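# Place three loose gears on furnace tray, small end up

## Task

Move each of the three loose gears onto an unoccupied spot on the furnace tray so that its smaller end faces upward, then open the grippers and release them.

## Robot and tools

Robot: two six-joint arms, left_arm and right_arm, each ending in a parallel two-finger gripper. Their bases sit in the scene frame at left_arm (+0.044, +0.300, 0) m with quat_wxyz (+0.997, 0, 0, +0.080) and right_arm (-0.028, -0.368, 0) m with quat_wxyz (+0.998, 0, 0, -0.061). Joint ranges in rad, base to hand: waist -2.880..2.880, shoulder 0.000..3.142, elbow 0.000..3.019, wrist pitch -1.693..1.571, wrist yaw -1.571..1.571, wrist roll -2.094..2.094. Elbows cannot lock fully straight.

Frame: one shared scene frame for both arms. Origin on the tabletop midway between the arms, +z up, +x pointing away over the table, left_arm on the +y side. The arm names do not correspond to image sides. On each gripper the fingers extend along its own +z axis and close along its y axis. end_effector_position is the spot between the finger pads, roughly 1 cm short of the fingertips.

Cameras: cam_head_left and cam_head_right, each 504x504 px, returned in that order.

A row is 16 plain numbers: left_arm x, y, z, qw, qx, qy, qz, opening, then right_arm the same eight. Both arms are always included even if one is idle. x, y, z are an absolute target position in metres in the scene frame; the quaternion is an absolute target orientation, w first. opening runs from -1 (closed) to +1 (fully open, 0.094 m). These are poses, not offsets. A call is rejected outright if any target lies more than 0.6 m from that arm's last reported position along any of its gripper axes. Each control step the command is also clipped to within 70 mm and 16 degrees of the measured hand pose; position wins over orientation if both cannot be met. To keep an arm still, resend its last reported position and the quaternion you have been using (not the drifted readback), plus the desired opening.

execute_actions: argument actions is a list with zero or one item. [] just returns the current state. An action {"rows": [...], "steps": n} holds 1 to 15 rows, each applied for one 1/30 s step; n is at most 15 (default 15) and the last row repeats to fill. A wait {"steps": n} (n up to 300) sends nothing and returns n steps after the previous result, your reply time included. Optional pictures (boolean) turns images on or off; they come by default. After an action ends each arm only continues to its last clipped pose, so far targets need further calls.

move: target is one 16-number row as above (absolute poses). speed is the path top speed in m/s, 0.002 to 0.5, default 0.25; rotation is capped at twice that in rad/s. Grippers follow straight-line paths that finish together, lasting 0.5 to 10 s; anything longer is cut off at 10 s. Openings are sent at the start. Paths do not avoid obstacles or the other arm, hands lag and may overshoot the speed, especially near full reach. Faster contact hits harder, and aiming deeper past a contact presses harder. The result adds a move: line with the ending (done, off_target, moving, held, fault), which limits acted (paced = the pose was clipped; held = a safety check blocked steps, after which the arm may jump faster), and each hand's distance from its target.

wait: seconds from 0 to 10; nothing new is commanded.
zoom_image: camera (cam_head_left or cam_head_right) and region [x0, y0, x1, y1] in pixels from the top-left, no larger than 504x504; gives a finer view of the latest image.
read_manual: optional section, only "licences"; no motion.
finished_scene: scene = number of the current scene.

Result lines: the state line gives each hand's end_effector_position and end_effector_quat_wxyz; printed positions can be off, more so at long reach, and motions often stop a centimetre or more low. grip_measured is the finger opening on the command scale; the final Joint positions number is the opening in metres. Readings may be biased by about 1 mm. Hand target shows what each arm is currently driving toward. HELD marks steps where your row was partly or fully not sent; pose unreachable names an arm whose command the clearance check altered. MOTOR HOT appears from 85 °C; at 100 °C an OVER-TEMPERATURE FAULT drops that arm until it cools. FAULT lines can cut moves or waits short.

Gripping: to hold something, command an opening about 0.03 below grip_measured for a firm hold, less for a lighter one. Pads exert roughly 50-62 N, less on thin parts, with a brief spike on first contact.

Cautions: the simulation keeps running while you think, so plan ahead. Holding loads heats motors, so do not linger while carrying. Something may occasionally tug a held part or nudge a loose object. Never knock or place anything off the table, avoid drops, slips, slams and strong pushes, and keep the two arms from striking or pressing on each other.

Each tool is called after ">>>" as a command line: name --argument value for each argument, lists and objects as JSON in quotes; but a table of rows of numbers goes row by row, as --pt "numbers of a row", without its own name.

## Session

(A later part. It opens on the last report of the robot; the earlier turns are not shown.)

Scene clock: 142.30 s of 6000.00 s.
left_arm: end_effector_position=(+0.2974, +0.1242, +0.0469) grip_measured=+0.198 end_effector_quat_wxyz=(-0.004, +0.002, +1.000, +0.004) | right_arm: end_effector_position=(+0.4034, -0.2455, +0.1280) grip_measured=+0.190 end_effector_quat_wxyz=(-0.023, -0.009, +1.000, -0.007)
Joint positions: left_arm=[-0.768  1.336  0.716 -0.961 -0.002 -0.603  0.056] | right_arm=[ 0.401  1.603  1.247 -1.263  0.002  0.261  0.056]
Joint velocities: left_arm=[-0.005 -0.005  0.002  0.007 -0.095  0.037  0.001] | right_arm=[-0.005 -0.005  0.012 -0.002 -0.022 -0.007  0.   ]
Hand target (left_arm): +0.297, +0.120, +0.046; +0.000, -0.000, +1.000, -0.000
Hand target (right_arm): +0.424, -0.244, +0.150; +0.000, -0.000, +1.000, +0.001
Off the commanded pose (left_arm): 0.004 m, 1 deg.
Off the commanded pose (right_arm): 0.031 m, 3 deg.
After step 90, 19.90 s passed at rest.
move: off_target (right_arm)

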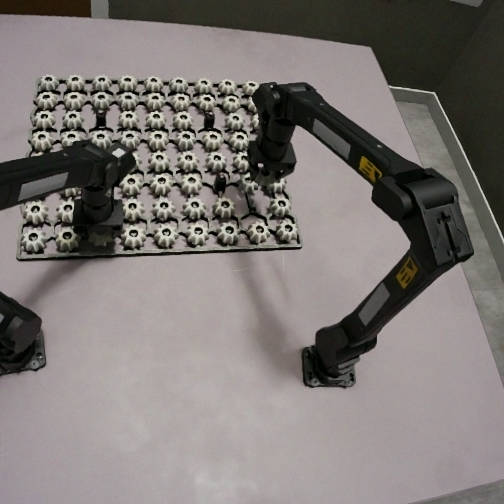

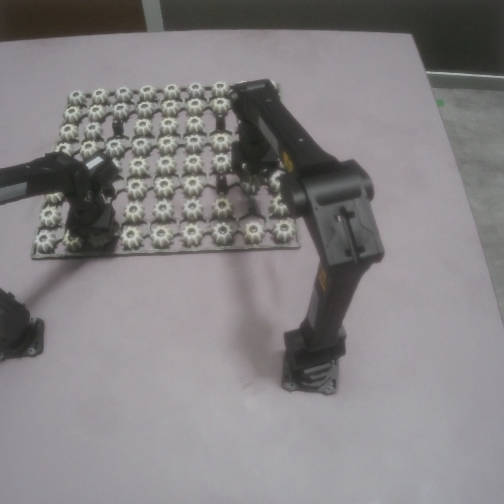

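>>> move --target '[0.2975, 0.1235, 0.030, 0, 0, 1, 0, 0.14, 0.395, -0.248, 0.065, 0, 0, 1, 0, 0.14]' --speed 0.07

>>> zoom_image --camera "cam_head_left" --region '[45, 180, 155, 270]'

>>> zoom_image --camera "cam_head_right" --region '[45, 180, 155, 270]'

Scene clock: 149.13 s of 6000.00 s.
left_arm: end_effector_position=(+0.2989, +0.1234, +0.0350) grip_measured=+0.198 end_effector_quat_wxyz=(+0.003, +0.002, +1.000, +0.000) | right_arm: end_effector_position=(+0.3901, -0.2492, +0.0653) grip_measured=+0.190 end_effector_quat_wxyz=(-0.006, -0.005, +1.000, -0.003)
Joint positions: left_arm=[-0.768  1.355  0.695 -0.906 -0.003 -0.603  0.056] | right_arm=[ 0.401  1.621  1.088 -1.05   0.002  0.269  0.056]
Joint velocities: left_arm=[-0.005 -0.005  0.017  0.022  0.007 -0.081 -0.001] | right_arm=[ 0.005  0.005 -0.012 -0.002 -0.037 -0.007 -0.001]
Hand target (left_arm): +0.297, +0.124, +0.030; +0.000, -0.000, +1.000, -0.000
Hand target (right_arm): +0.395, -0.248, +0.065; -0.000, -0.000, +1.000, +0.000
Off the commanded pose (left_arm): 0.005 m, 0 deg.
Off the commanded pose (right_arm): 0.005 m, 1 deg.
After step 90, 2.53 s passed at rest.
move: done

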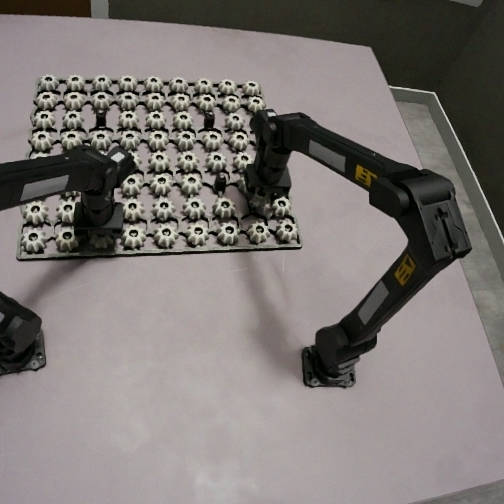

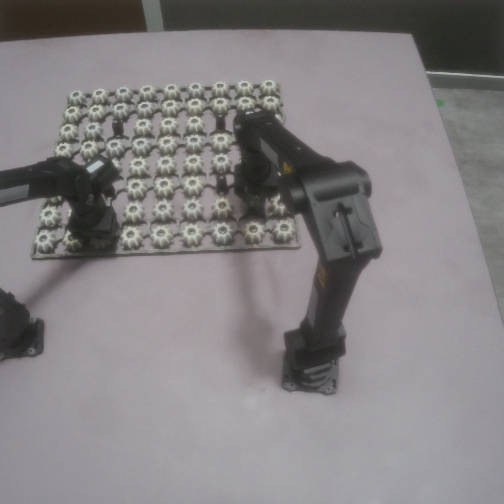

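Region (45, 180, 155, 270) of cam_head_left's 504x504 image, scaled by 4.582, with more detail than that image has; it fills the top 412 rows of this view, and the rest is white.

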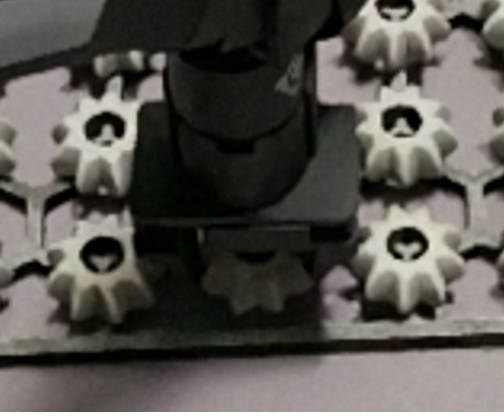

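Region (45, 180, 155, 270) of cam_head_right's 504x504 image, scaled by 4.582, with more detail than that image has; it fills the top 412 rows of this view, and the rest is white.

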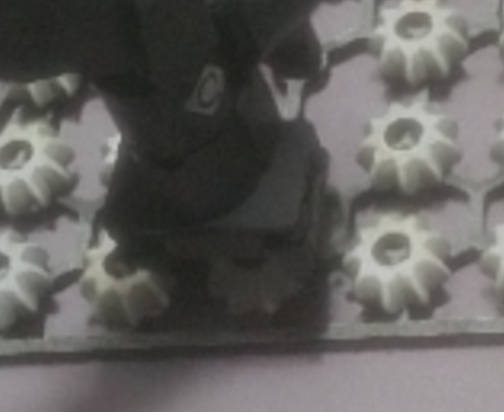

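>>> zoom_image --camera "cam_head_left" --region '[200, 155, 310, 255]'

>>> zoom_image --camera "cam_head_right" --region '[200, 155, 310, 255]'

Region (200, 155, 310, 255) of cam_head_left's 504x504 image, scaled by 4.582, with more detail than that image has; it fills the top 458 rows of this view, and the rest is white.

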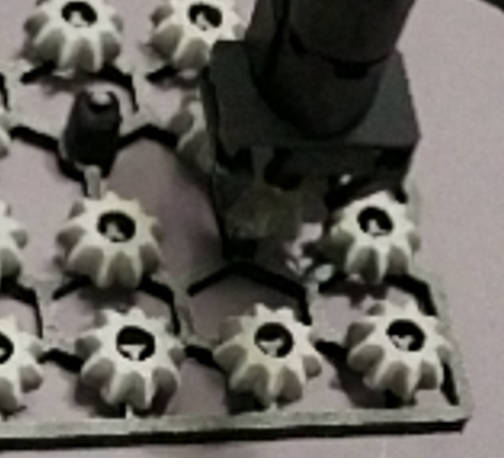

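Region (200, 155, 310, 255) of cam_head_right's 504x504 image, scaled by 4.582, with more detail than that image has; it fills the top 458 rows of this view, and the rest is white.

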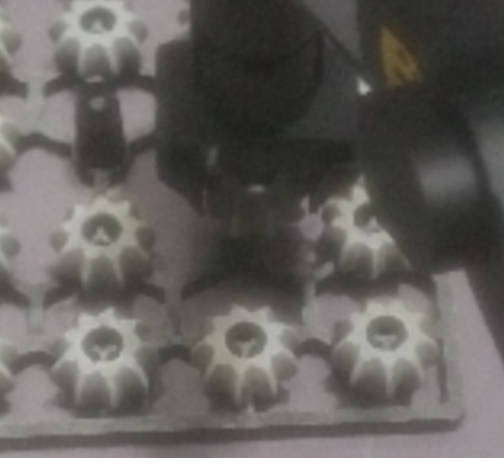

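>>> move --target '[0.2975, 0.1235, 0.023, 0, 0, 1, 0, 0.14, 0.386, -0.232, 0.048, 0, 0, 1, 0, 0.14]' --speed 0.04

>>> zoom_image --camera "cam_head_left" --region '[45, 180, 155, 270]'

>>> zoom_image --camera "cam_head_left" --region '[200, 155, 310, 255]'

>>> zoom_image --camera "cam_head_right" --region '[200, 155, 310, 255]'

Scene clock: 159.43 s of 6000.00 s.
left_arm: end_effector_position=(+0.2997, +0.1232, +0.0285) grip_measured=+0.198 end_effector_quat_wxyz=(+0.004, +0.002, +1.000, +0.000) | right_arm: end_effector_position=(+0.3836, -0.2371, +0.0505) grip_measured=+0.190 end_effector_quat_wxyz=(-0.004, -0.000, +1.000, -0.002)
Joint positions: left_arm=[-0.768  1.369  0.687 -0.882 -0.005 -0.603  0.056] | right_arm=[ 0.432  1.633  1.057 -1.003  0.002  0.309  0.056]
Joint velocities: left_arm=[-0.015 -0.005  0.012 -0.007 -0.007  0.007 -0.001] | right_arm=[ 0.005  0.005 -0.002  0.007 -0.081 -0.022  0.   ]
Hand target (left_arm): +0.297, +0.124, +0.023; -0.000, +0.000, +1.000, +0.000
Hand target (right_arm): +0.386, -0.232, +0.048; -0.000, -0.000, +1.000, -0.000
Off the commanded pose (left_arm): 0.006 m, 1 deg.
Off the commanded pose (right_arm): 0.006 m, 0 deg.
After step 90, 6.33 s passed at rest.
move: done

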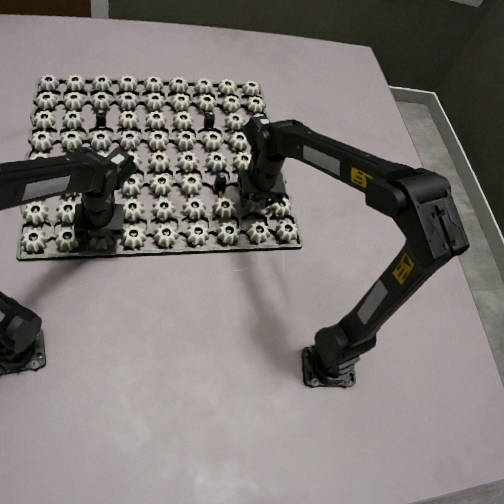

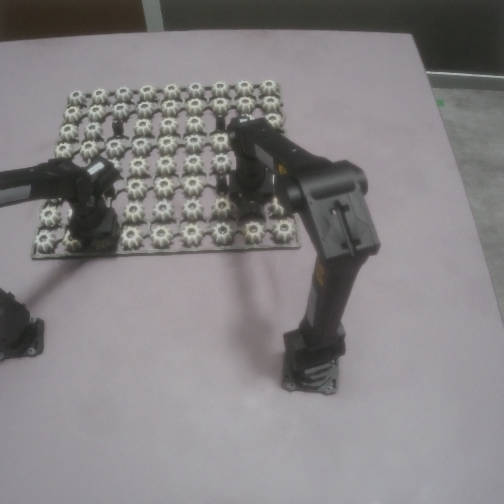

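Region (45, 180, 155, 270) of cam_head_left's 504x504 image, scaled by 4.582, with more detail than that image has; it fills the top 412 rows of this view, and the rest is white.

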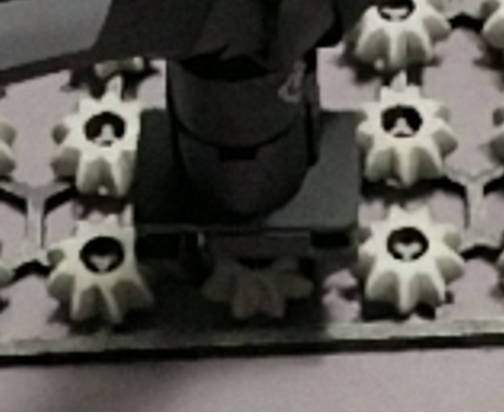

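Region (200, 155, 310, 255) of cam_head_left's 504x504 image, scaled by 4.582, with more detail than that image has; it fills the top 458 rows of this view, and the rest is white.

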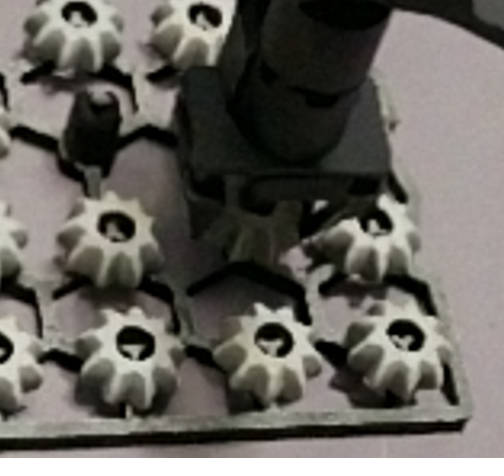

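Region (200, 155, 310, 255) of cam_head_right's 504x504 image, scaled by 4.582, with more detail than that image has; it fills the top 458 rows of this view, and the rest is white.

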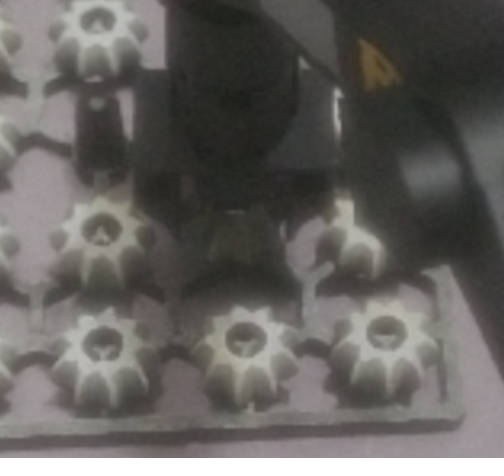

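>>> move --target '[0.2975, 0.1235, 0.017, 0, 0, 1, 0, 0.14, 0.385, -0.240, 0.030, 0, 0, 1, 0, 0.14]' --speed 0.03

>>> zoom_image --camera "cam_head_left" --region '[45, 180, 155, 270]'

>>> zoom_image --camera "cam_head_left" --region '[200, 155, 310, 255]'

>>> zoom_image --camera "cam_head_right" --region '[200, 155, 310, 255]'

Scene clock: 166.87 s of 6000.00 s.
left_arm: end_effector_position=(+0.3004, +0.1231, +0.0248) grip_measured=+0.198 end_effector_quat_wxyz=(+0.006, +0.002, +1.000, +0.000) | right_arm: end_effector_position=(+0.3840, -0.2371, +0.0349) grip_measured=+0.190 end_effector_quat_wxyz=(+0.002, +0.000, +1.000, -0.000)
Joint positions: left_arm=[-0.768  1.377  0.682 -0.867 -0.007 -0.603  0.056] | right_arm=[ 0.432  1.652  1.033 -0.948  0.002  0.309  0.056]
Joint velocities: left_arm=[-0.005 -0.005 -0.012  0.022  0.051 -0.037  0.   ] | right_arm=[-0.015 -0.015 -0.007 -0.002 -0.007 -0.051 -0.001]
Hand target (left_arm): +0.297, +0.124, +0.017; -0.000, +0.000, +1.000, +0.000
Hand target (right_arm): +0.385, -0.240, +0.030; -0.000, +0.000, +1.000, +0.000
Off the commanded pose (left_arm): 0.008 m, 1 deg.
Off the commanded pose (right_arm): 0.006 m, 0 deg.
After step 90, 3.43 s passed at rest.
move: done

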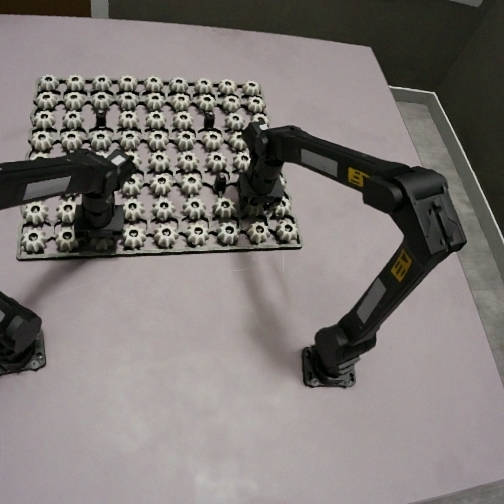

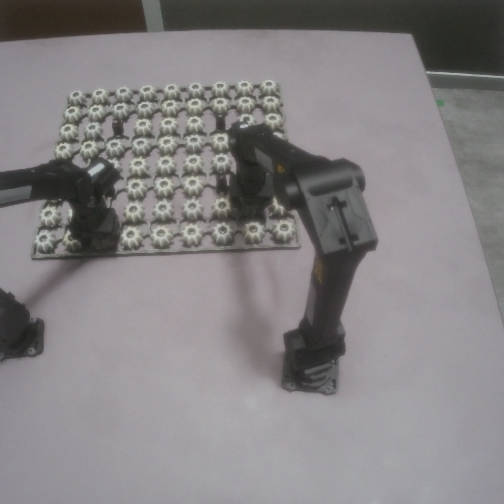

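Region (45, 180, 155, 270) of cam_head_left's 504x504 image, scaled by 4.582, with more detail than that image has; it fills the top 412 rows of this view, and the rest is white.

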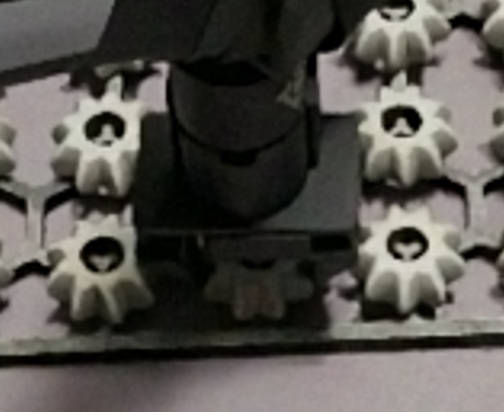

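Region (200, 155, 310, 255) of cam_head_left's 504x504 image, scaled by 4.582, with more detail than that image has; it fills the top 458 rows of this view, and the rest is white.

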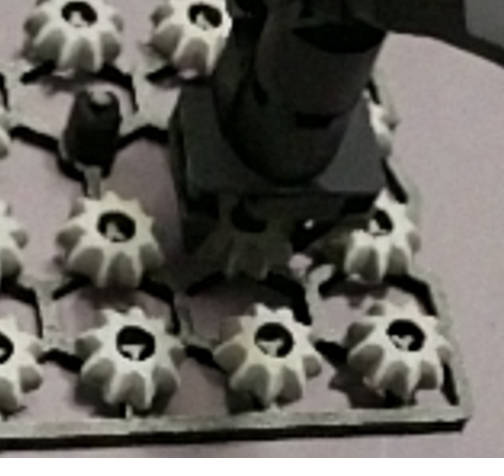

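Region (200, 155, 310, 255) of cam_head_right's 504x504 image, scaled by 4.582, with more detail than that image has; it fills the top 458 rows of this view, and the rest is white.

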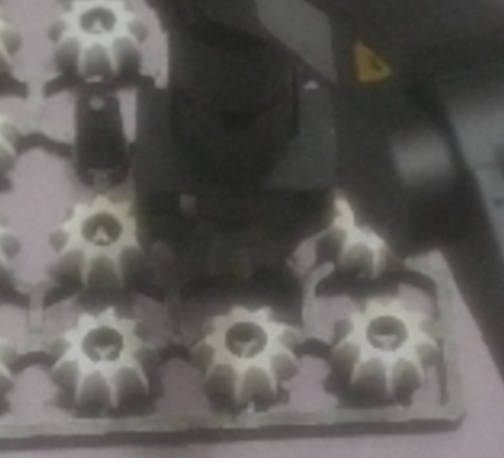

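>>> move --target '[0.3004, 0.1231, 0.0248, 0.006, 0.002, 1, 0, 0.33, 0.386, -0.241, 0.018, 0, 0, 1, 0, 0.14]' --speed 0.03

>>> zoom_image --camera "cam_head_left" --region '[45, 180, 155, 270]'

>>> zoom_image --camera "cam_head_left" --region '[200, 155, 310, 255]'

Scene clock: 170.53 s of 6000.00 s.
left_arm: end_effector_position=(+0.3005, +0.1232, +0.0248) grip_measured=+0.327 end_effector_quat_wxyz=(+0.006, +0.002, +1.000, +0.001) | right_arm: end_effector_position=(+0.3851, -0.2380, +0.0242) grip_measured=+0.190 end_effector_quat_wxyz=(+0.002, +0.000, +1.000, -0.000)
Joint positions: left_arm=[-0.768  1.377  0.682 -0.867 -0.008 -0.603  0.062] | right_arm=[ 0.429  1.67   1.023 -0.919  0.002  0.307  0.056]
Joint velocities: left_arm=[ 0.005 -0.015  0.022  0.017 -0.066 -0.051  0.   ] | right_arm=[ 0.005  0.005 -0.007 -0.012 -0.022  0.022  0.   ]
Hand target (left_arm): +0.300, +0.123, +0.025; +0.006, +0.002, +1.000, +0.000
Hand target (right_arm): +0.386, -0.241, +0.018; +0.000, -0.000, +1.000, -0.000
Off the commanded pose (left_arm): 0.000 m, 0 deg.
Off the commanded pose (right_arm): 0.007 m, 0 deg.
move: done

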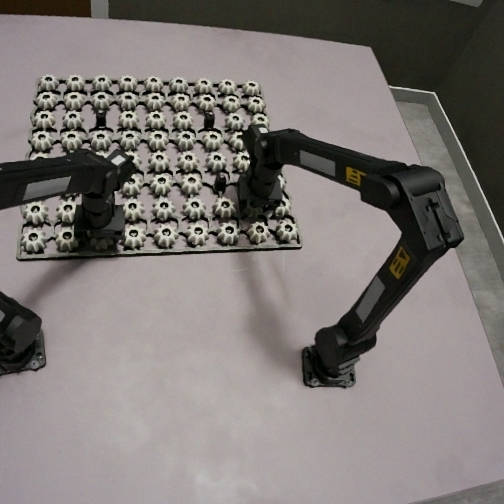

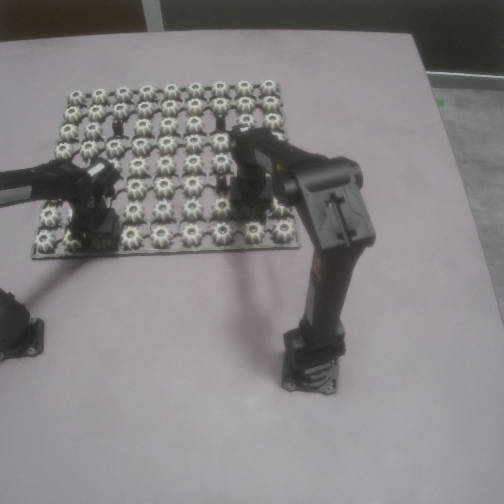

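Region (45, 180, 155, 270) of cam_head_left's 504x504 image, scaled by 4.582, with more detail than that image has; it fills the top 412 rows of this view, and the rest is white.

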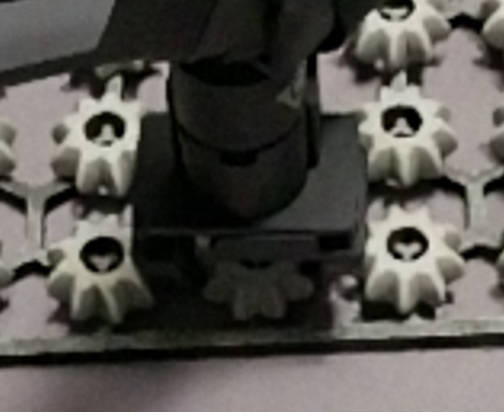

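Region (200, 155, 310, 255) of cam_head_left's 504x504 image, scaled by 4.582, with more detail than that image has; it fills the top 458 rows of this view, and the rest is white.

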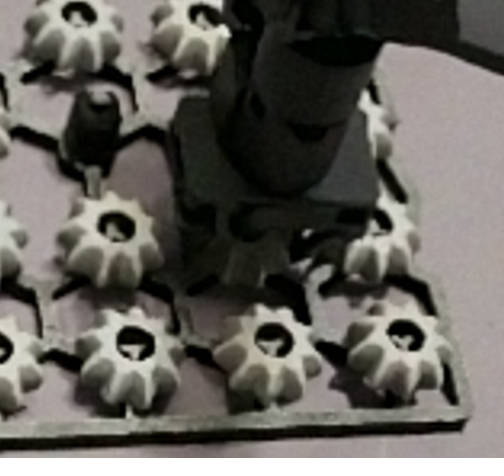

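>>> move --target '[0.3005, 0.1232, 0.08, 0.045, 0, 0.9985, -0.031, 0.33, 0.3851, -0.2380, 0.0242, 0.002, 0, 1, 0, 0.33]' --speed 0.08

Scene clock: 188.20 s of 6000.00 s.
left_arm: end_effector_position=(+0.2946, +0.1261, +0.0698) grip_measured=+0.327 end_effector_quat_wxyz=(+0.037, +0.002, +0.999, -0.024) | right_arm: end_effector_position=(+0.3851, -0.2380, +0.0242) grip_measured=+0.328 end_effector_quat_wxyz=(+0.002, +0.000, +1.000, -0.000)
Joint positions: left_arm=[-0.768  1.217  0.682 -0.947 -0.002 -0.603  0.062] | right_arm=[ 0.429  1.67   1.023 -0.919  0.002  0.307  0.062]
Joint velocities: left_arm=[ 0.015 -0.024  0.002  0.007 -0.022 -0.007 -0.   ] | right_arm=[-0.005  0.005 -0.037  0.002 -0.022  0.022 -0.001]
Hand target (left_arm): +0.301, +0.123, +0.080; +0.045, -0.001, +0.999, -0.031
Hand target (right_arm): +0.385, -0.238, +0.024; +0.002, +0.000, +1.000, +0.000
Off the commanded pose (left_arm): 0.012 m, 1 deg.
Off the commanded pose (right_arm): 0.000 m, 0 deg.
After step 90, 13.63 s passed at rest.
move: off_target (left_arm)

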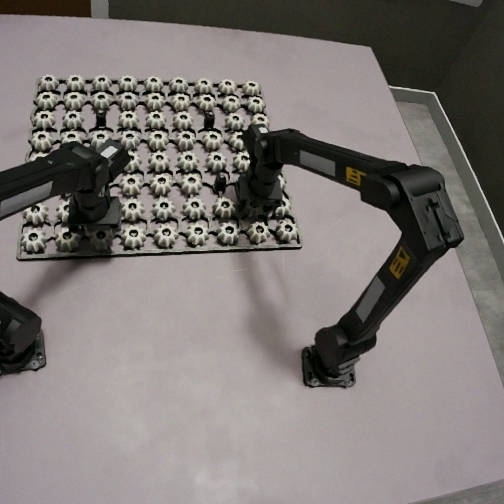

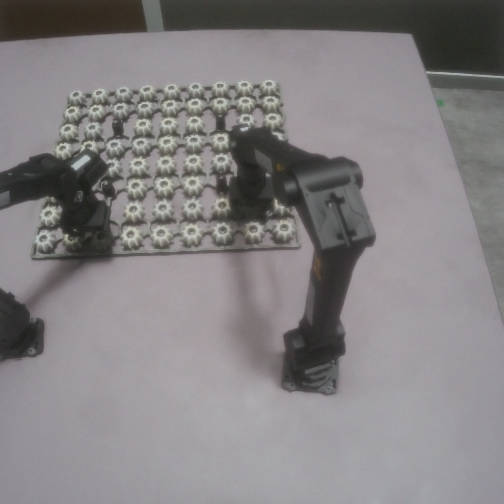

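>>> move --target '[0.28, 0.64, 0.22, 0, 0, 1, 0, 1, 0.3851, -0.2380, 0.085, 0.038, 0, 0.999, 0.012, 0.33]' --speed 0.3

Scene clock: 194.73 s of 6000.00 s.
left_arm: end_effector_position=(+0.2709, +0.6295, +0.2007) grip_measured=+1.000 end_effector_quat_wxyz=(-0.018, -0.008, +1.000, -0.016) | right_arm: end_effector_position=(+0.3785, -0.2401, +0.0698) grip_measured=+0.328 end_effector_quat_wxyz=(+0.025, +0.000, +1.000, +0.007)
Joint positions: left_arm=[ 0.804  1.428  1.247 -1.436 -0.011  0.948  0.094] | right_arm=[ 0.429  1.558  1.023 -0.985  0.002  0.307  0.062]
Joint velocities: left_arm=[ 0.015 -0.005  0.002  0.007  0.007  0.007  0.   ] | right_arm=[ 0.005 -0.005  0.002 -0.007 -0.095  0.022 -0.001]
Hand target (left_arm): +0.280, +0.643, +0.218; -0.007, +0.000, +1.000, -0.001
Hand target (right_arm): +0.385, -0.238, +0.085; +0.038, -0.000, +0.999, +0.012
Off the commanded pose (left_arm): 0.024 m, 3 deg.
Off the commanded pose (right_arm): 0.017 m, 2 deg.
After step 90, 1.13 s passed at rest.
move: off_target (left_arm, right_arm)

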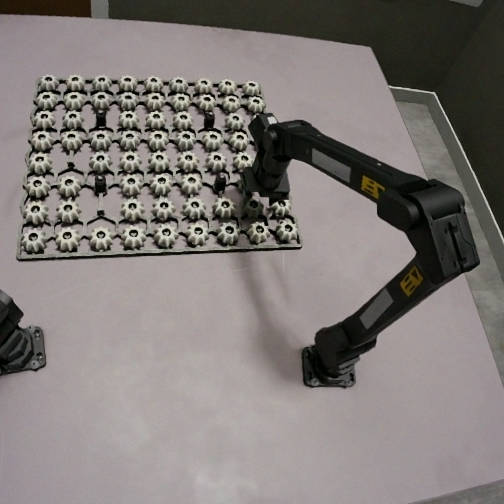

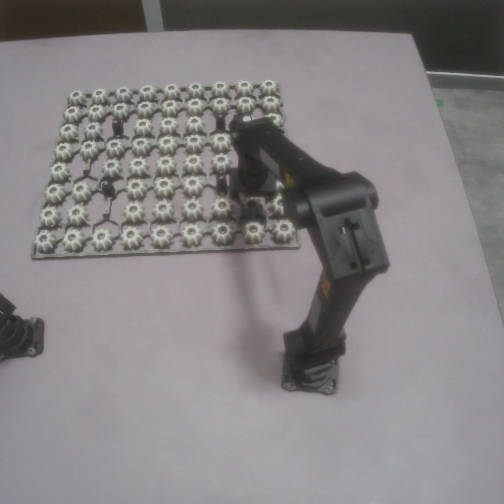

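>>> zoom_image --camera "cam_head_right" --region '[0, 60, 160, 330]'

>>> zoom_image --camera "cam_head_left" --region '[45, 150, 155, 270]'

Region (0, 60, 160, 330) of cam_head_right's 504x504 image, scaled by 1.867, with more detail than that image has; it fills the left 299 columns of this view, and the rest is white.

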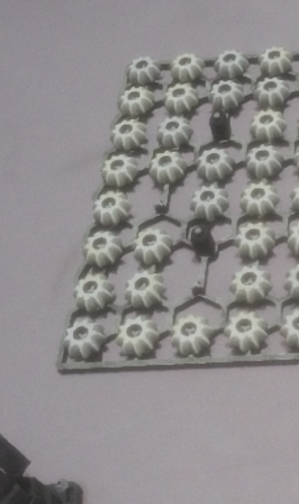

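Region (45, 150, 155, 270) of cam_head_left's 504x504 image, scaled by 4.200, with more detail than that image has; it fills the left 462 columns of this view, and the rest is white.

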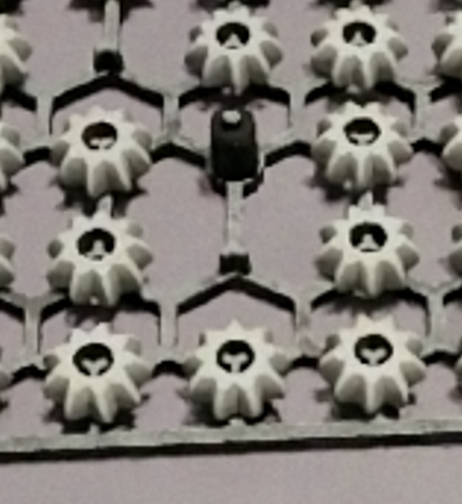

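>>> move --target '[0.63, 0.55, 0.11, 0, -0.122, 0.9925, 0, 0.10, 0.27, -0.42, 0.20, 0, 0, 1, 0, 1]' --speed 0.3

Scene clock: 219.13 s of 6000.00 s.
left_arm: end_effector_position=(+0.6135, +0.5369, +0.0898) grip_measured=+0.103 end_effector_quat_wxyz=(-0.017, -0.112, +0.994, -0.006) | right_arm: end_effector_position=(+0.2674, -0.4192, +0.1870) grip_measured=+1.000 end_effector_quat_wxyz=(-0.014, +0.004, +1.000, +0.005)
Joint positions: left_arm=[ 0.234  2.049  1.785 -1.342  0.002  0.171  0.052] | right_arm=[-0.051  1.157  0.968 -1.411 -0.006 -0.167  0.094]
Joint velocities: left_arm=[-0.005  0.015  0.002 -0.012 -0.022 -0.051 -0.   ] | right_arm=[-0.005 -0.005 -0.012 -0.007 -0.051 -0.081  0.   ]
Hand target (left_arm): +0.629, +0.547, +0.108; +0.003, -0.122, +0.993, +0.002
Hand target (right_arm): +0.274, -0.421, +0.201; +0.000, +0.000, +1.000, +0.004
Off the commanded pose (left_arm): 0.029 m, 2 deg.
Off the commanded pose (right_arm): 0.013 m, 2 deg.
After step 90, 19.47 s passed at rest.
move: off_target (left_arm, right_arm)

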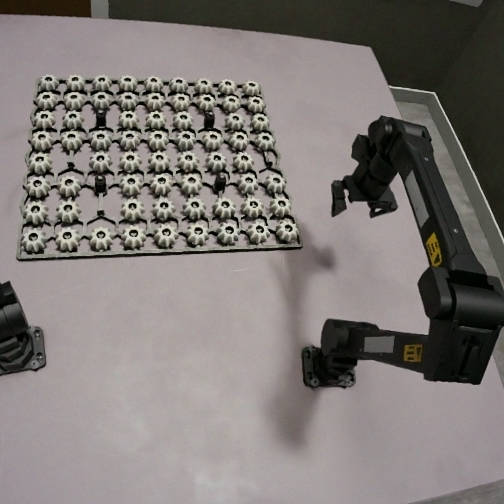

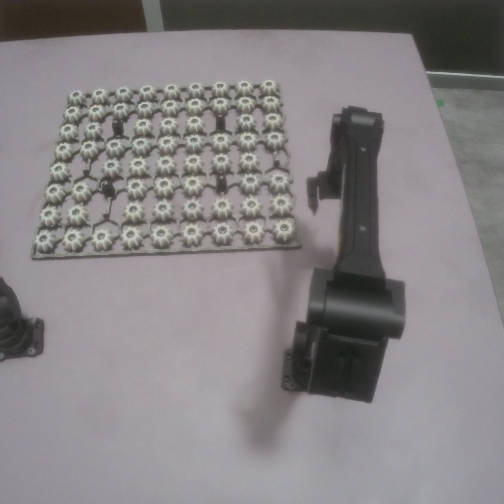

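>>> move --target '[0.60, 0.532, 0.016, 0, -0.122, 0.9925, 0, 0.10, 0.2674, -0.4192, 0.187, -0.014, 0.004, 1, 0.005, 1]' --speed 0.08

Scene clock: 222.80 s of 6000.00 s.
left_arm: end_effector_position=(+0.6009, +0.5317, +0.0252) grip_measured=+0.103 end_effector_quat_wxyz=(+0.003, -0.114, +0.993, +0.000) | right_arm: end_effector_position=(+0.2674, -0.4192, +0.1870) grip_measured=+1.000 end_effector_quat_wxyz=(-0.014, +0.003, +1.000, +0.005)
Joint positions: left_arm=[ 0.234  2.049  1.605 -1.12   0.002  0.167  0.052] | right_arm=[-0.051  1.157  0.968 -1.411 -0.006 -0.169  0.094]
Joint velocities: left_arm=[-0.005 -0.005 -0.027  0.012 -0.022 -0.066 -0.   ] | right_arm=[ 0.005  0.005  0.007  0.002 -0.022  0.022  0.   ]
Hand target (left_arm): +0.599, +0.532, +0.016; +0.000, -0.122, +0.993, -0.000
Hand target (right_arm): +0.267, -0.419, +0.187; -0.014, +0.004, +1.000, +0.005
Off the commanded pose (left_arm): 0.009 m, 1 deg.
Off the commanded pose (right_arm): 0.000 m, 0 deg.
move: done

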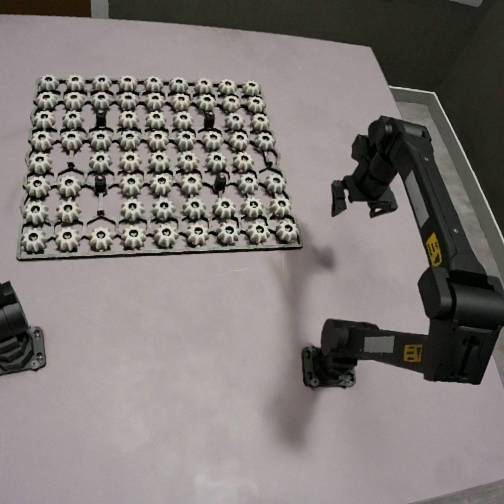

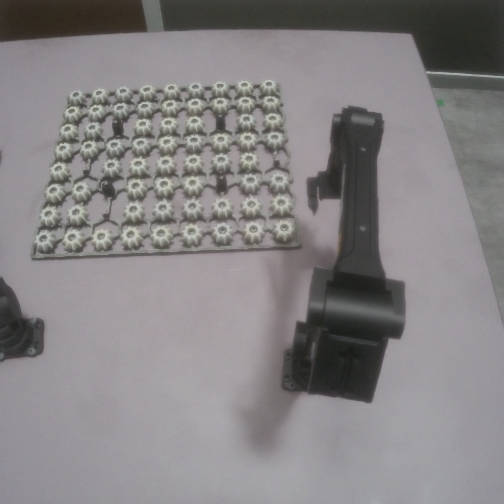

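>>> move --target '[0.42, 0.505, 0.028, 0, -0.122, 0.9925, 0, 0.10, 0.2674, -0.4192, 0.187, -0.014, 0.004, 1, 0.005, 1]' --speed 0.12

Scene clock: 229.00 s of 6000.00 s.
left_arm: end_effector_position=(+0.4245, +0.5012, +0.0279) grip_measured=+0.103 end_effector_quat_wxyz=(-0.006, -0.123, +0.992, -0.003) | right_arm: end_effector_position=(+0.2674, -0.4192, +0.1870) grip_measured=+1.000 end_effector_quat_wxyz=(-0.014, +0.003, +1.000, +0.005)
Joint positions: left_arm=[ 0.327  1.668  1.031 -0.947  0.002  0.241  0.052] | right_arm=[-0.051  1.157  0.968 -1.411 -0.006 -0.169  0.094]
Joint velocities: left_arm=[-0.024 -0.005  0.002 -0.012  0.022  0.022  0.001] | right_arm=[-0.015 -0.005 -0.002 -0.017 -0.051 -0.022  0.   ]
Hand target (left_arm): +0.420, +0.505, +0.030; -0.001, -0.122, +0.993, -0.000
Hand target (right_arm): +0.267, -0.419, +0.187; -0.014, +0.004, +1.000, +0.005
Off the commanded pose (left_arm): 0.006 m, 1 deg.
Off the commanded pose (right_arm): 0.000 m, 0 deg.
After step 90, 1.30 s passed at rest.
move: done

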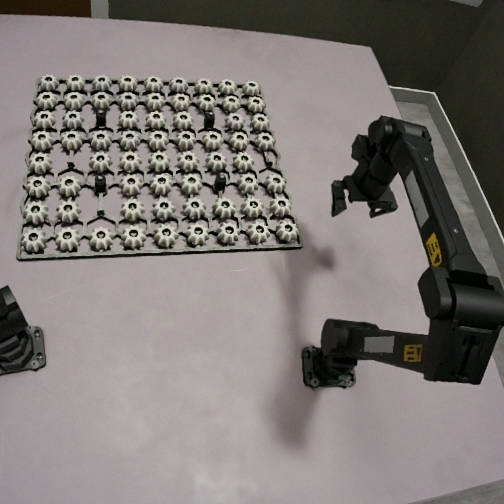

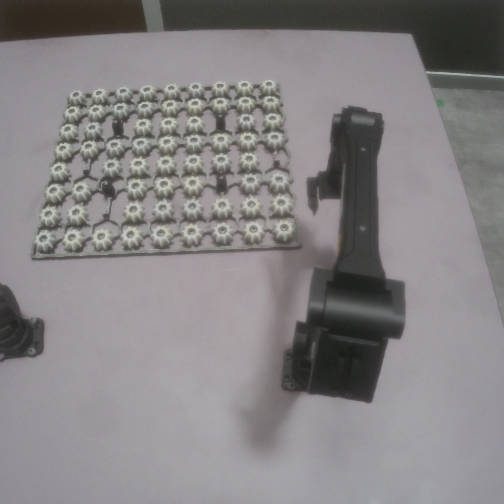

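>>> move --target '[0.418, 0.50, 0.011, 0, -0.122, 0.9925, 0, -0.15, 0.2674, -0.4192, 0.187, -0.014, 0.004, 1, 0.005, 1]' --speed 0.05

>>> move --target '[0.20, 0.45, 0.016, 0, -0.122, 0.9925, 0, -0.15, 0.2674, -0.4192, 0.187, -0.014, 0.004, 1, 0.005, 1]' --speed 0.1

Scene clock: 233.00 s of 6000.00 s.
left_arm: end_effector_position=(+0.4237, +0.5008, +0.0187) grip_measured=-0.147 end_effector_quat_wxyz=(+0.006, -0.123, +0.992, +0.001) | right_arm: end_effector_position=(+0.2674, -0.4192, +0.1870) grip_measured=+1.000 end_effector_quat_wxyz=(-0.014, +0.003, +1.000, +0.005)
Joint positions: left_arm=[ 0.327  1.668  1.001 -0.892  0.002  0.242  0.04 ] | right_arm=[-0.051  1.157  0.968 -1.411 -0.006 -0.169  0.094]
Joint velocities: left_arm=[-0.015 -0.005  0.002  0.002  0.051 -0.081 -0.   ] | right_arm=[-0.005 -0.005 -0.002  0.002 -0.051  0.022  0.   ]
Hand target (left_arm): +0.418, +0.500, +0.011; -0.000, -0.122, +0.993, -0.000
Hand target (right_arm): +0.267, -0.419, +0.187; -0.014, +0.004, +1.000, +0.005
Off the commanded pose (left_arm): 0.010 m, 1 deg.
Off the commanded pose (right_arm): 0.000 m, 0 deg.
After step 90, 0.30 s passed at rest.
move: done

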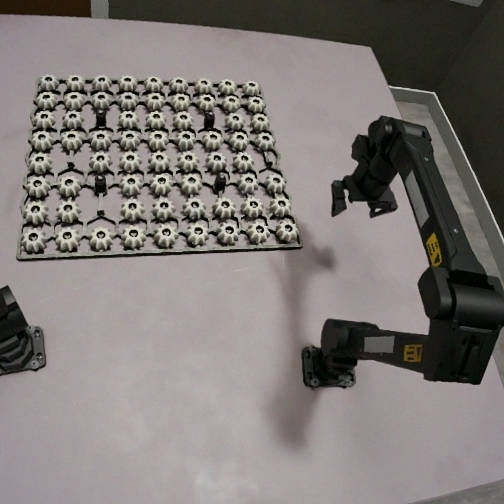

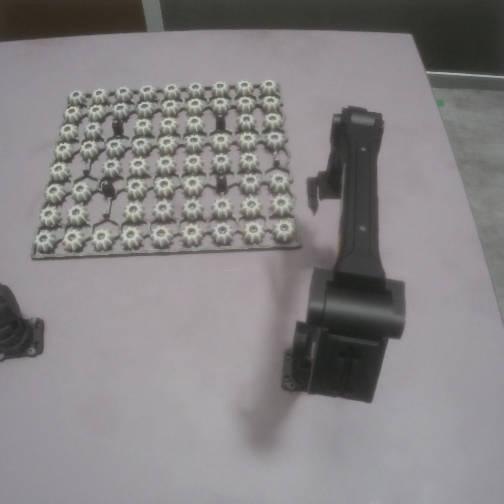

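Scene clock: 235.73 s of 6000.00 s.
left_arm: end_effector_position=(+0.2053, +0.4530, +0.0190) grip_measured=-0.147 end_effector_quat_wxyz=(+0.003, -0.126, +0.992, +0.001) | right_arm: end_effector_position=(+0.2674, -0.4192, +0.1870) grip_measured=+1.000 end_effector_quat_wxyz=(-0.014, +0.003, +1.000, +0.005)
Joint positions: left_arm=[ 0.602  1.128  0.459 -0.895  0.002  0.51   0.04 ] | right_arm=[-0.051  1.157  0.968 -1.411 -0.006 -0.169  0.094]
Joint velocities: left_arm=[-0.015  0.005  0.002  0.017  0.007  0.022 -0.001] | right_arm=[-0.005  0.005 -0.012  0.007 -0.095 -0.022  0.   ]
Hand target (left_arm): +0.199, +0.451, +0.018; -0.001, -0.122, +0.993, -0.001
Hand target (right_arm): +0.267, -0.419, +0.187; -0.014, +0.004, +1.000, +0.005
Off the commanded pose (left_arm): 0.007 m, 1 deg.
Off the commanded pose (right_arm): 0.000 m, 0 deg.
move: done

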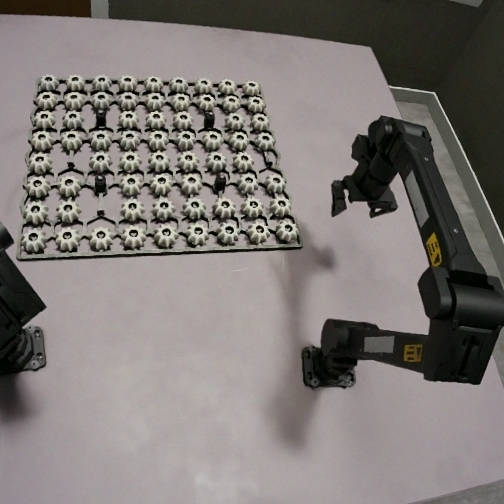

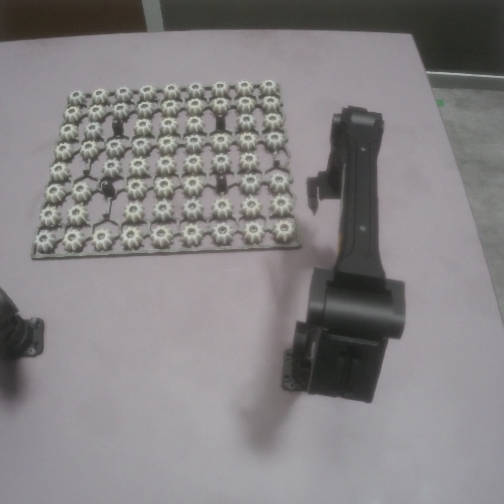

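>>> move --target '[0.174, 0.445, 0.009, 0, -0.122, 0.9925, 0, 0.7, 0.2674, -0.4192, 0.187, -0.014, 0.004, 1, 0.005, 1]' --speed 0.04

>>> execute_actions --actions '[{"rows": [[0.174, 0.445, 0.009, 0, -0.122, 0.9925, 0, 0.0, 0.2674, -0.4192, 0.187, -0.014, 0.004, 1, 0.005, 1]], "steps": 15}]' --pictures false

Scene clock: 239.50 s of 6000.00 s.
left_arm: end_effector_position=(+0.1780, +0.4459, +0.0101) grip_measured=+0.697 end_effector_quat_wxyz=(-0.001, -0.126, +0.992, -0.002) | right_arm: end_effector_position=(+0.2674, -0.4192, +0.1870) grip_measured=+1.000 end_effector_quat_wxyz=(-0.014, +0.003, +1.000, +0.005)
Joint positions: left_arm=[ 0.671  1.076  0.396 -0.895  0.002  0.579  0.08 ] | right_arm=[-0.051  1.157  0.968 -1.411 -0.006 -0.169  0.094]
Joint velocities: left_arm=[-0.005 -0.024 -0.002 -0.012 -0.037  0.022  0.   ] | right_arm=[ 0.005 -0.015 -0.007  0.002 -0.066 -0.007  0.   ]
Hand target (left_arm): +0.174, +0.445, +0.009; -0.000, -0.122, +0.993, -0.000
Hand target (right_arm): +0.267, -0.419, +0.187; -0.014, +0.004, +1.000, +0.005
Off the commanded pose (left_arm): 0.004 m, 1 deg.
Off the commanded pose (right_arm): 0.000 m, 0 deg.
move: done

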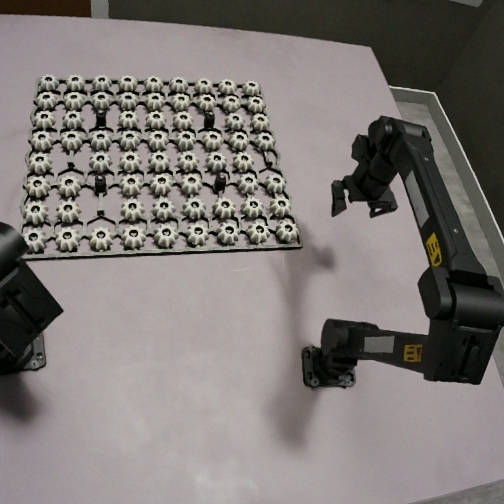

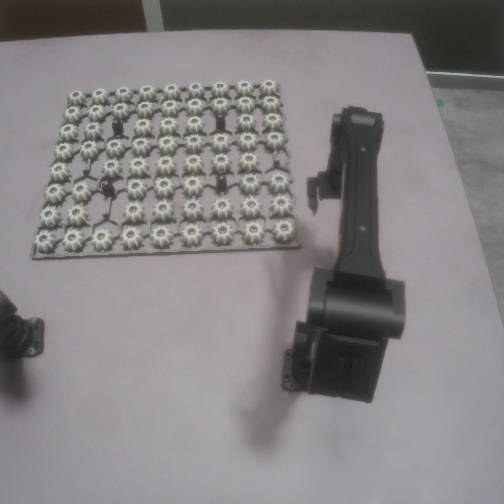

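Scene clock: 240.00 s of 6000.00 s.
left_arm: end_effector_position=(+0.1780, +0.4459, +0.0101) grip_measured=+0.003 end_effector_quat_wxyz=(-0.001, -0.125, +0.992, -0.002) | right_arm: end_effector_position=(+0.2674, -0.4192, +0.1870) grip_measured=+1.000 end_effector_quat_wxyz=(-0.014, +0.003, +1.000, +0.005)
Joint positions: left_arm=[ 0.671  1.076  0.396 -0.895  0.002  0.582  0.047] | right_arm=[-0.051  1.157  0.968 -1.411 -0.006 -0.169  0.094]
Joint velocities: left_arm=[ 0.005 -0.005  0.017 -0.007 -0.037 -0.022 -0.001] | right_arm=[-0.005  0.005  0.007  0.017 -0.037 -0.051  0.   ]
Hand target (left_arm): +0.174, +0.445, +0.009; -0.000, -0.122, +0.993, -0.000
Hand target (right_arm): +0.267, -0.419, +0.187; -0.014, +0.004, +1.000, +0.005
Off the commanded pose (left_arm): 0.004 m, 0 deg.
Off the commanded pose (right_arm): 0.000 m, 0 deg.
Steps of this call (steps 1 to 15: all 15 steps of this action). Readings (end_effector_position):
1: left_arm (+0.1780, +0.4459, +0.0101) | right_arm (+0.2674, -0.4192, +0.1870)
2: left_arm (+0.1780, +0.4459, +0.0101) | right_arm (+0.2674, -0.4192, +0.1870)
4: left_arm (+0.1780, +0.4459, +0.0101) | right_arm (+0.2674, -0.4192, +0.1870)
8: left_arm (+0.1780, +0.4459, +0.0101) | right_arm (+0.2674, -0.4192, +0.1870)
15: the state above

>>> move --target '[0.22, 0.48, 0.10, 0, -0.122, 0.9925, 0, 0.0, 0.2674, -0.4192, 0.187, -0.014, 0.004, 1, 0.005, 1]' --speed 0.25

>>> move --target '[0.60, 0.625, 0.09, 0, -0.122, 0.9925, 0, 0.0, 0.2674, -0.4192, 0.187, -0.014, 0.004, 1, 0.005, 1]' --speed 0.4

Scene clock: 253.93 s of 6000.00 s.
left_arm: end_effector_position=(+0.2100, +0.4730, +0.0855) grip_measured=+0.003 end_effector_quat_wxyz=(-0.010, -0.120, +0.993, -0.009) | right_arm: end_effector_position=(+0.2674, -0.4192, +0.1870) grip_measured=+1.000 end_effector_quat_wxyz=(-0.014, +0.003, +1.000, +0.005)
Joint positions: left_arm=[ 0.649  1.076  0.629 -1.152  0.002  0.569  0.047] | right_arm=[-0.051  1.157  0.968 -1.411 -0.006 -0.169  0.094]
Joint velocities: left_arm=[-0.015 -0.015 -0.007  0.002  0.037 -0.022 -0.001] | right_arm=[-0.015  0.005  0.022 -0.012 -0.007  0.037  0.   ]
Hand target (left_arm): +0.221, +0.480, +0.099; +0.000, -0.122, +0.993, -0.000
Hand target (right_arm): +0.267, -0.419, +0.187; -0.014, +0.004, +1.000, +0.005
Off the commanded pose (left_arm): 0.019 m, 2 deg.
Off the commanded pose (right_arm): 0.000 m, 0 deg.
After step 90, 10.00 s passed at rest.
move: off_target (left_arm)

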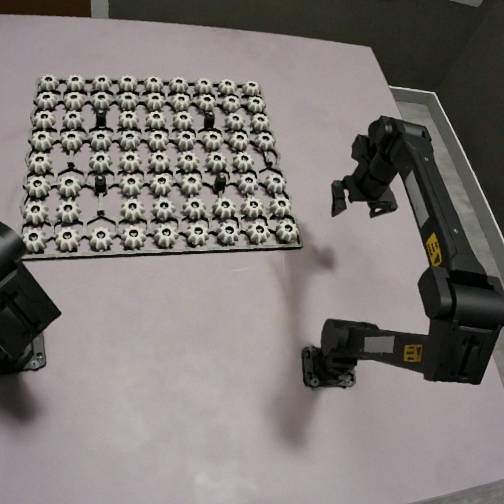

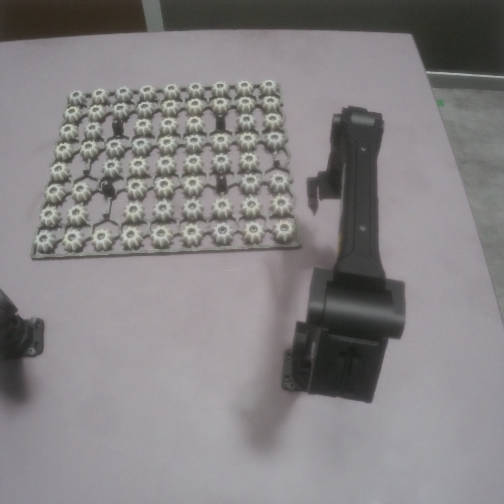

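Scene clock: 255.57 s of 6000.00 s.
left_arm: end_effector_position=(+0.5829, +0.6163, +0.0708) grip_measured=+0.003 end_effector_quat_wxyz=(-0.015, -0.117, +0.993, -0.008) | right_arm: end_effector_position=(+0.2674, -0.4192, +0.1870) grip_measured=+1.000 end_effector_quat_wxyz=(-0.014, +0.003, +1.000, +0.005)
Joint positions: left_arm=[ 0.371  2.085  1.791 -1.312  0.003  0.297  0.047] | right_arm=[-0.051  1.157  0.968 -1.411 -0.006 -0.169  0.094]
Joint velocities: left_arm=[-0.005 -0.005 -0.002  0.007  0.007 -0.037 -0.   ] | right_arm=[-0.005 -0.005  0.007  0.002 -0.037 -0.051  0.   ]
Hand target (left_arm): +0.601, +0.623, +0.086; +0.002, -0.122, +0.993, +0.001
Hand target (right_arm): +0.267, -0.419, +0.187; -0.014, +0.004, +1.000, +0.005
Off the commanded pose (left_arm): 0.027 m, 2 deg.
Off the commanded pose (right_arm): 0.000 m, 0 deg.
move: off_target (left_arm); limits=paced

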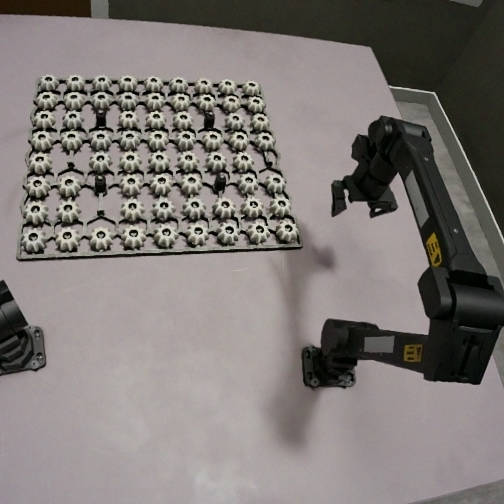

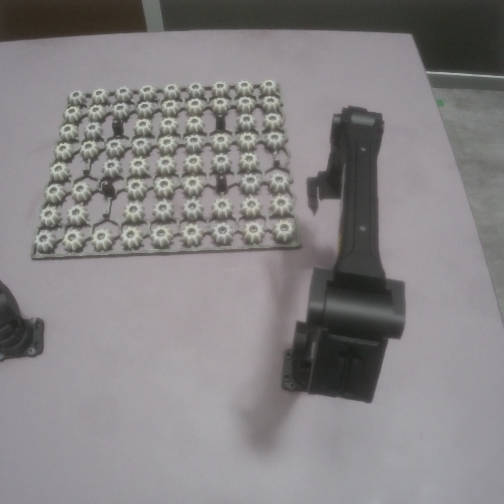

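>>> move --target '[0.565, 0.605, 0.010, 0, -0.122, 0.9925, 0, 0.0, 0.2674, -0.4192, 0.187, -0.014, 0.004, 1, 0.005, 1]' --speed 0.07

Scene clock: 258.13 s of 6000.00 s.
left_arm: end_effector_position=(+0.5651, +0.6059, +0.0074) grip_measured=+0.003 end_effector_quat_wxyz=(-0.005, -0.118, +0.993, -0.004) | right_arm: end_effector_position=(+0.2674, -0.4192, +0.1870) grip_measured=+1.000 end_effector_quat_wxyz=(-0.014, +0.003, +1.000, +0.005)
Joint positions: left_arm=[ 0.371  2.083  1.611 -1.11   0.002  0.297  0.047] | right_arm=[-0.051  1.157  0.968 -1.411 -0.006 -0.169  0.094]
Joint velocities: left_arm=[ 0.015 -0.005  0.017  0.007 -0.007  0.066 -0.   ] | right_arm=[ 0.005 -0.005  0.007 -0.002  0.051  0.007  0.   ]
Hand target (left_arm): +0.564, +0.605, +0.010; -0.000, -0.122, +0.993, -0.000
Hand target (right_arm): +0.267, -0.419, +0.187; -0.014, +0.004, +1.000, +0.005
Off the commanded pose (left_arm): 0.003 m, 1 deg.
Off the commanded pose (right_arm): 0.000 m, 0 deg.
move: done

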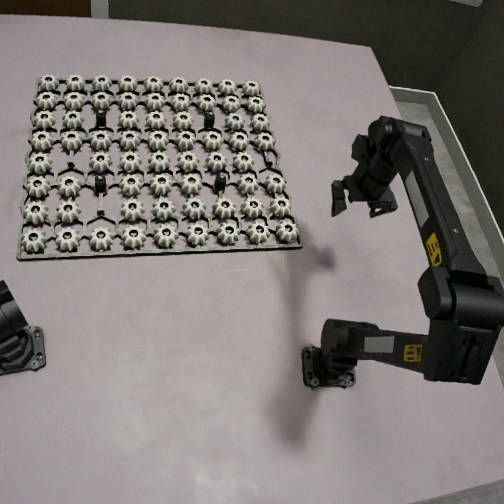

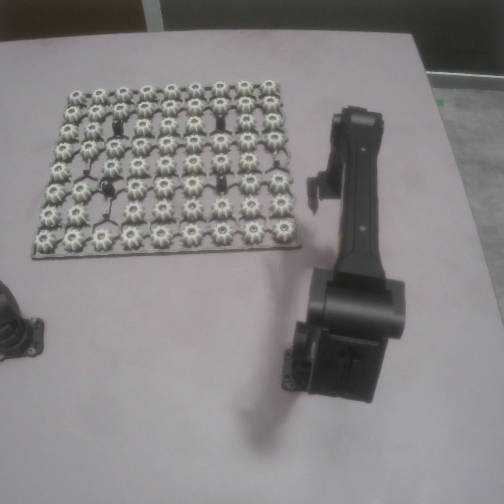

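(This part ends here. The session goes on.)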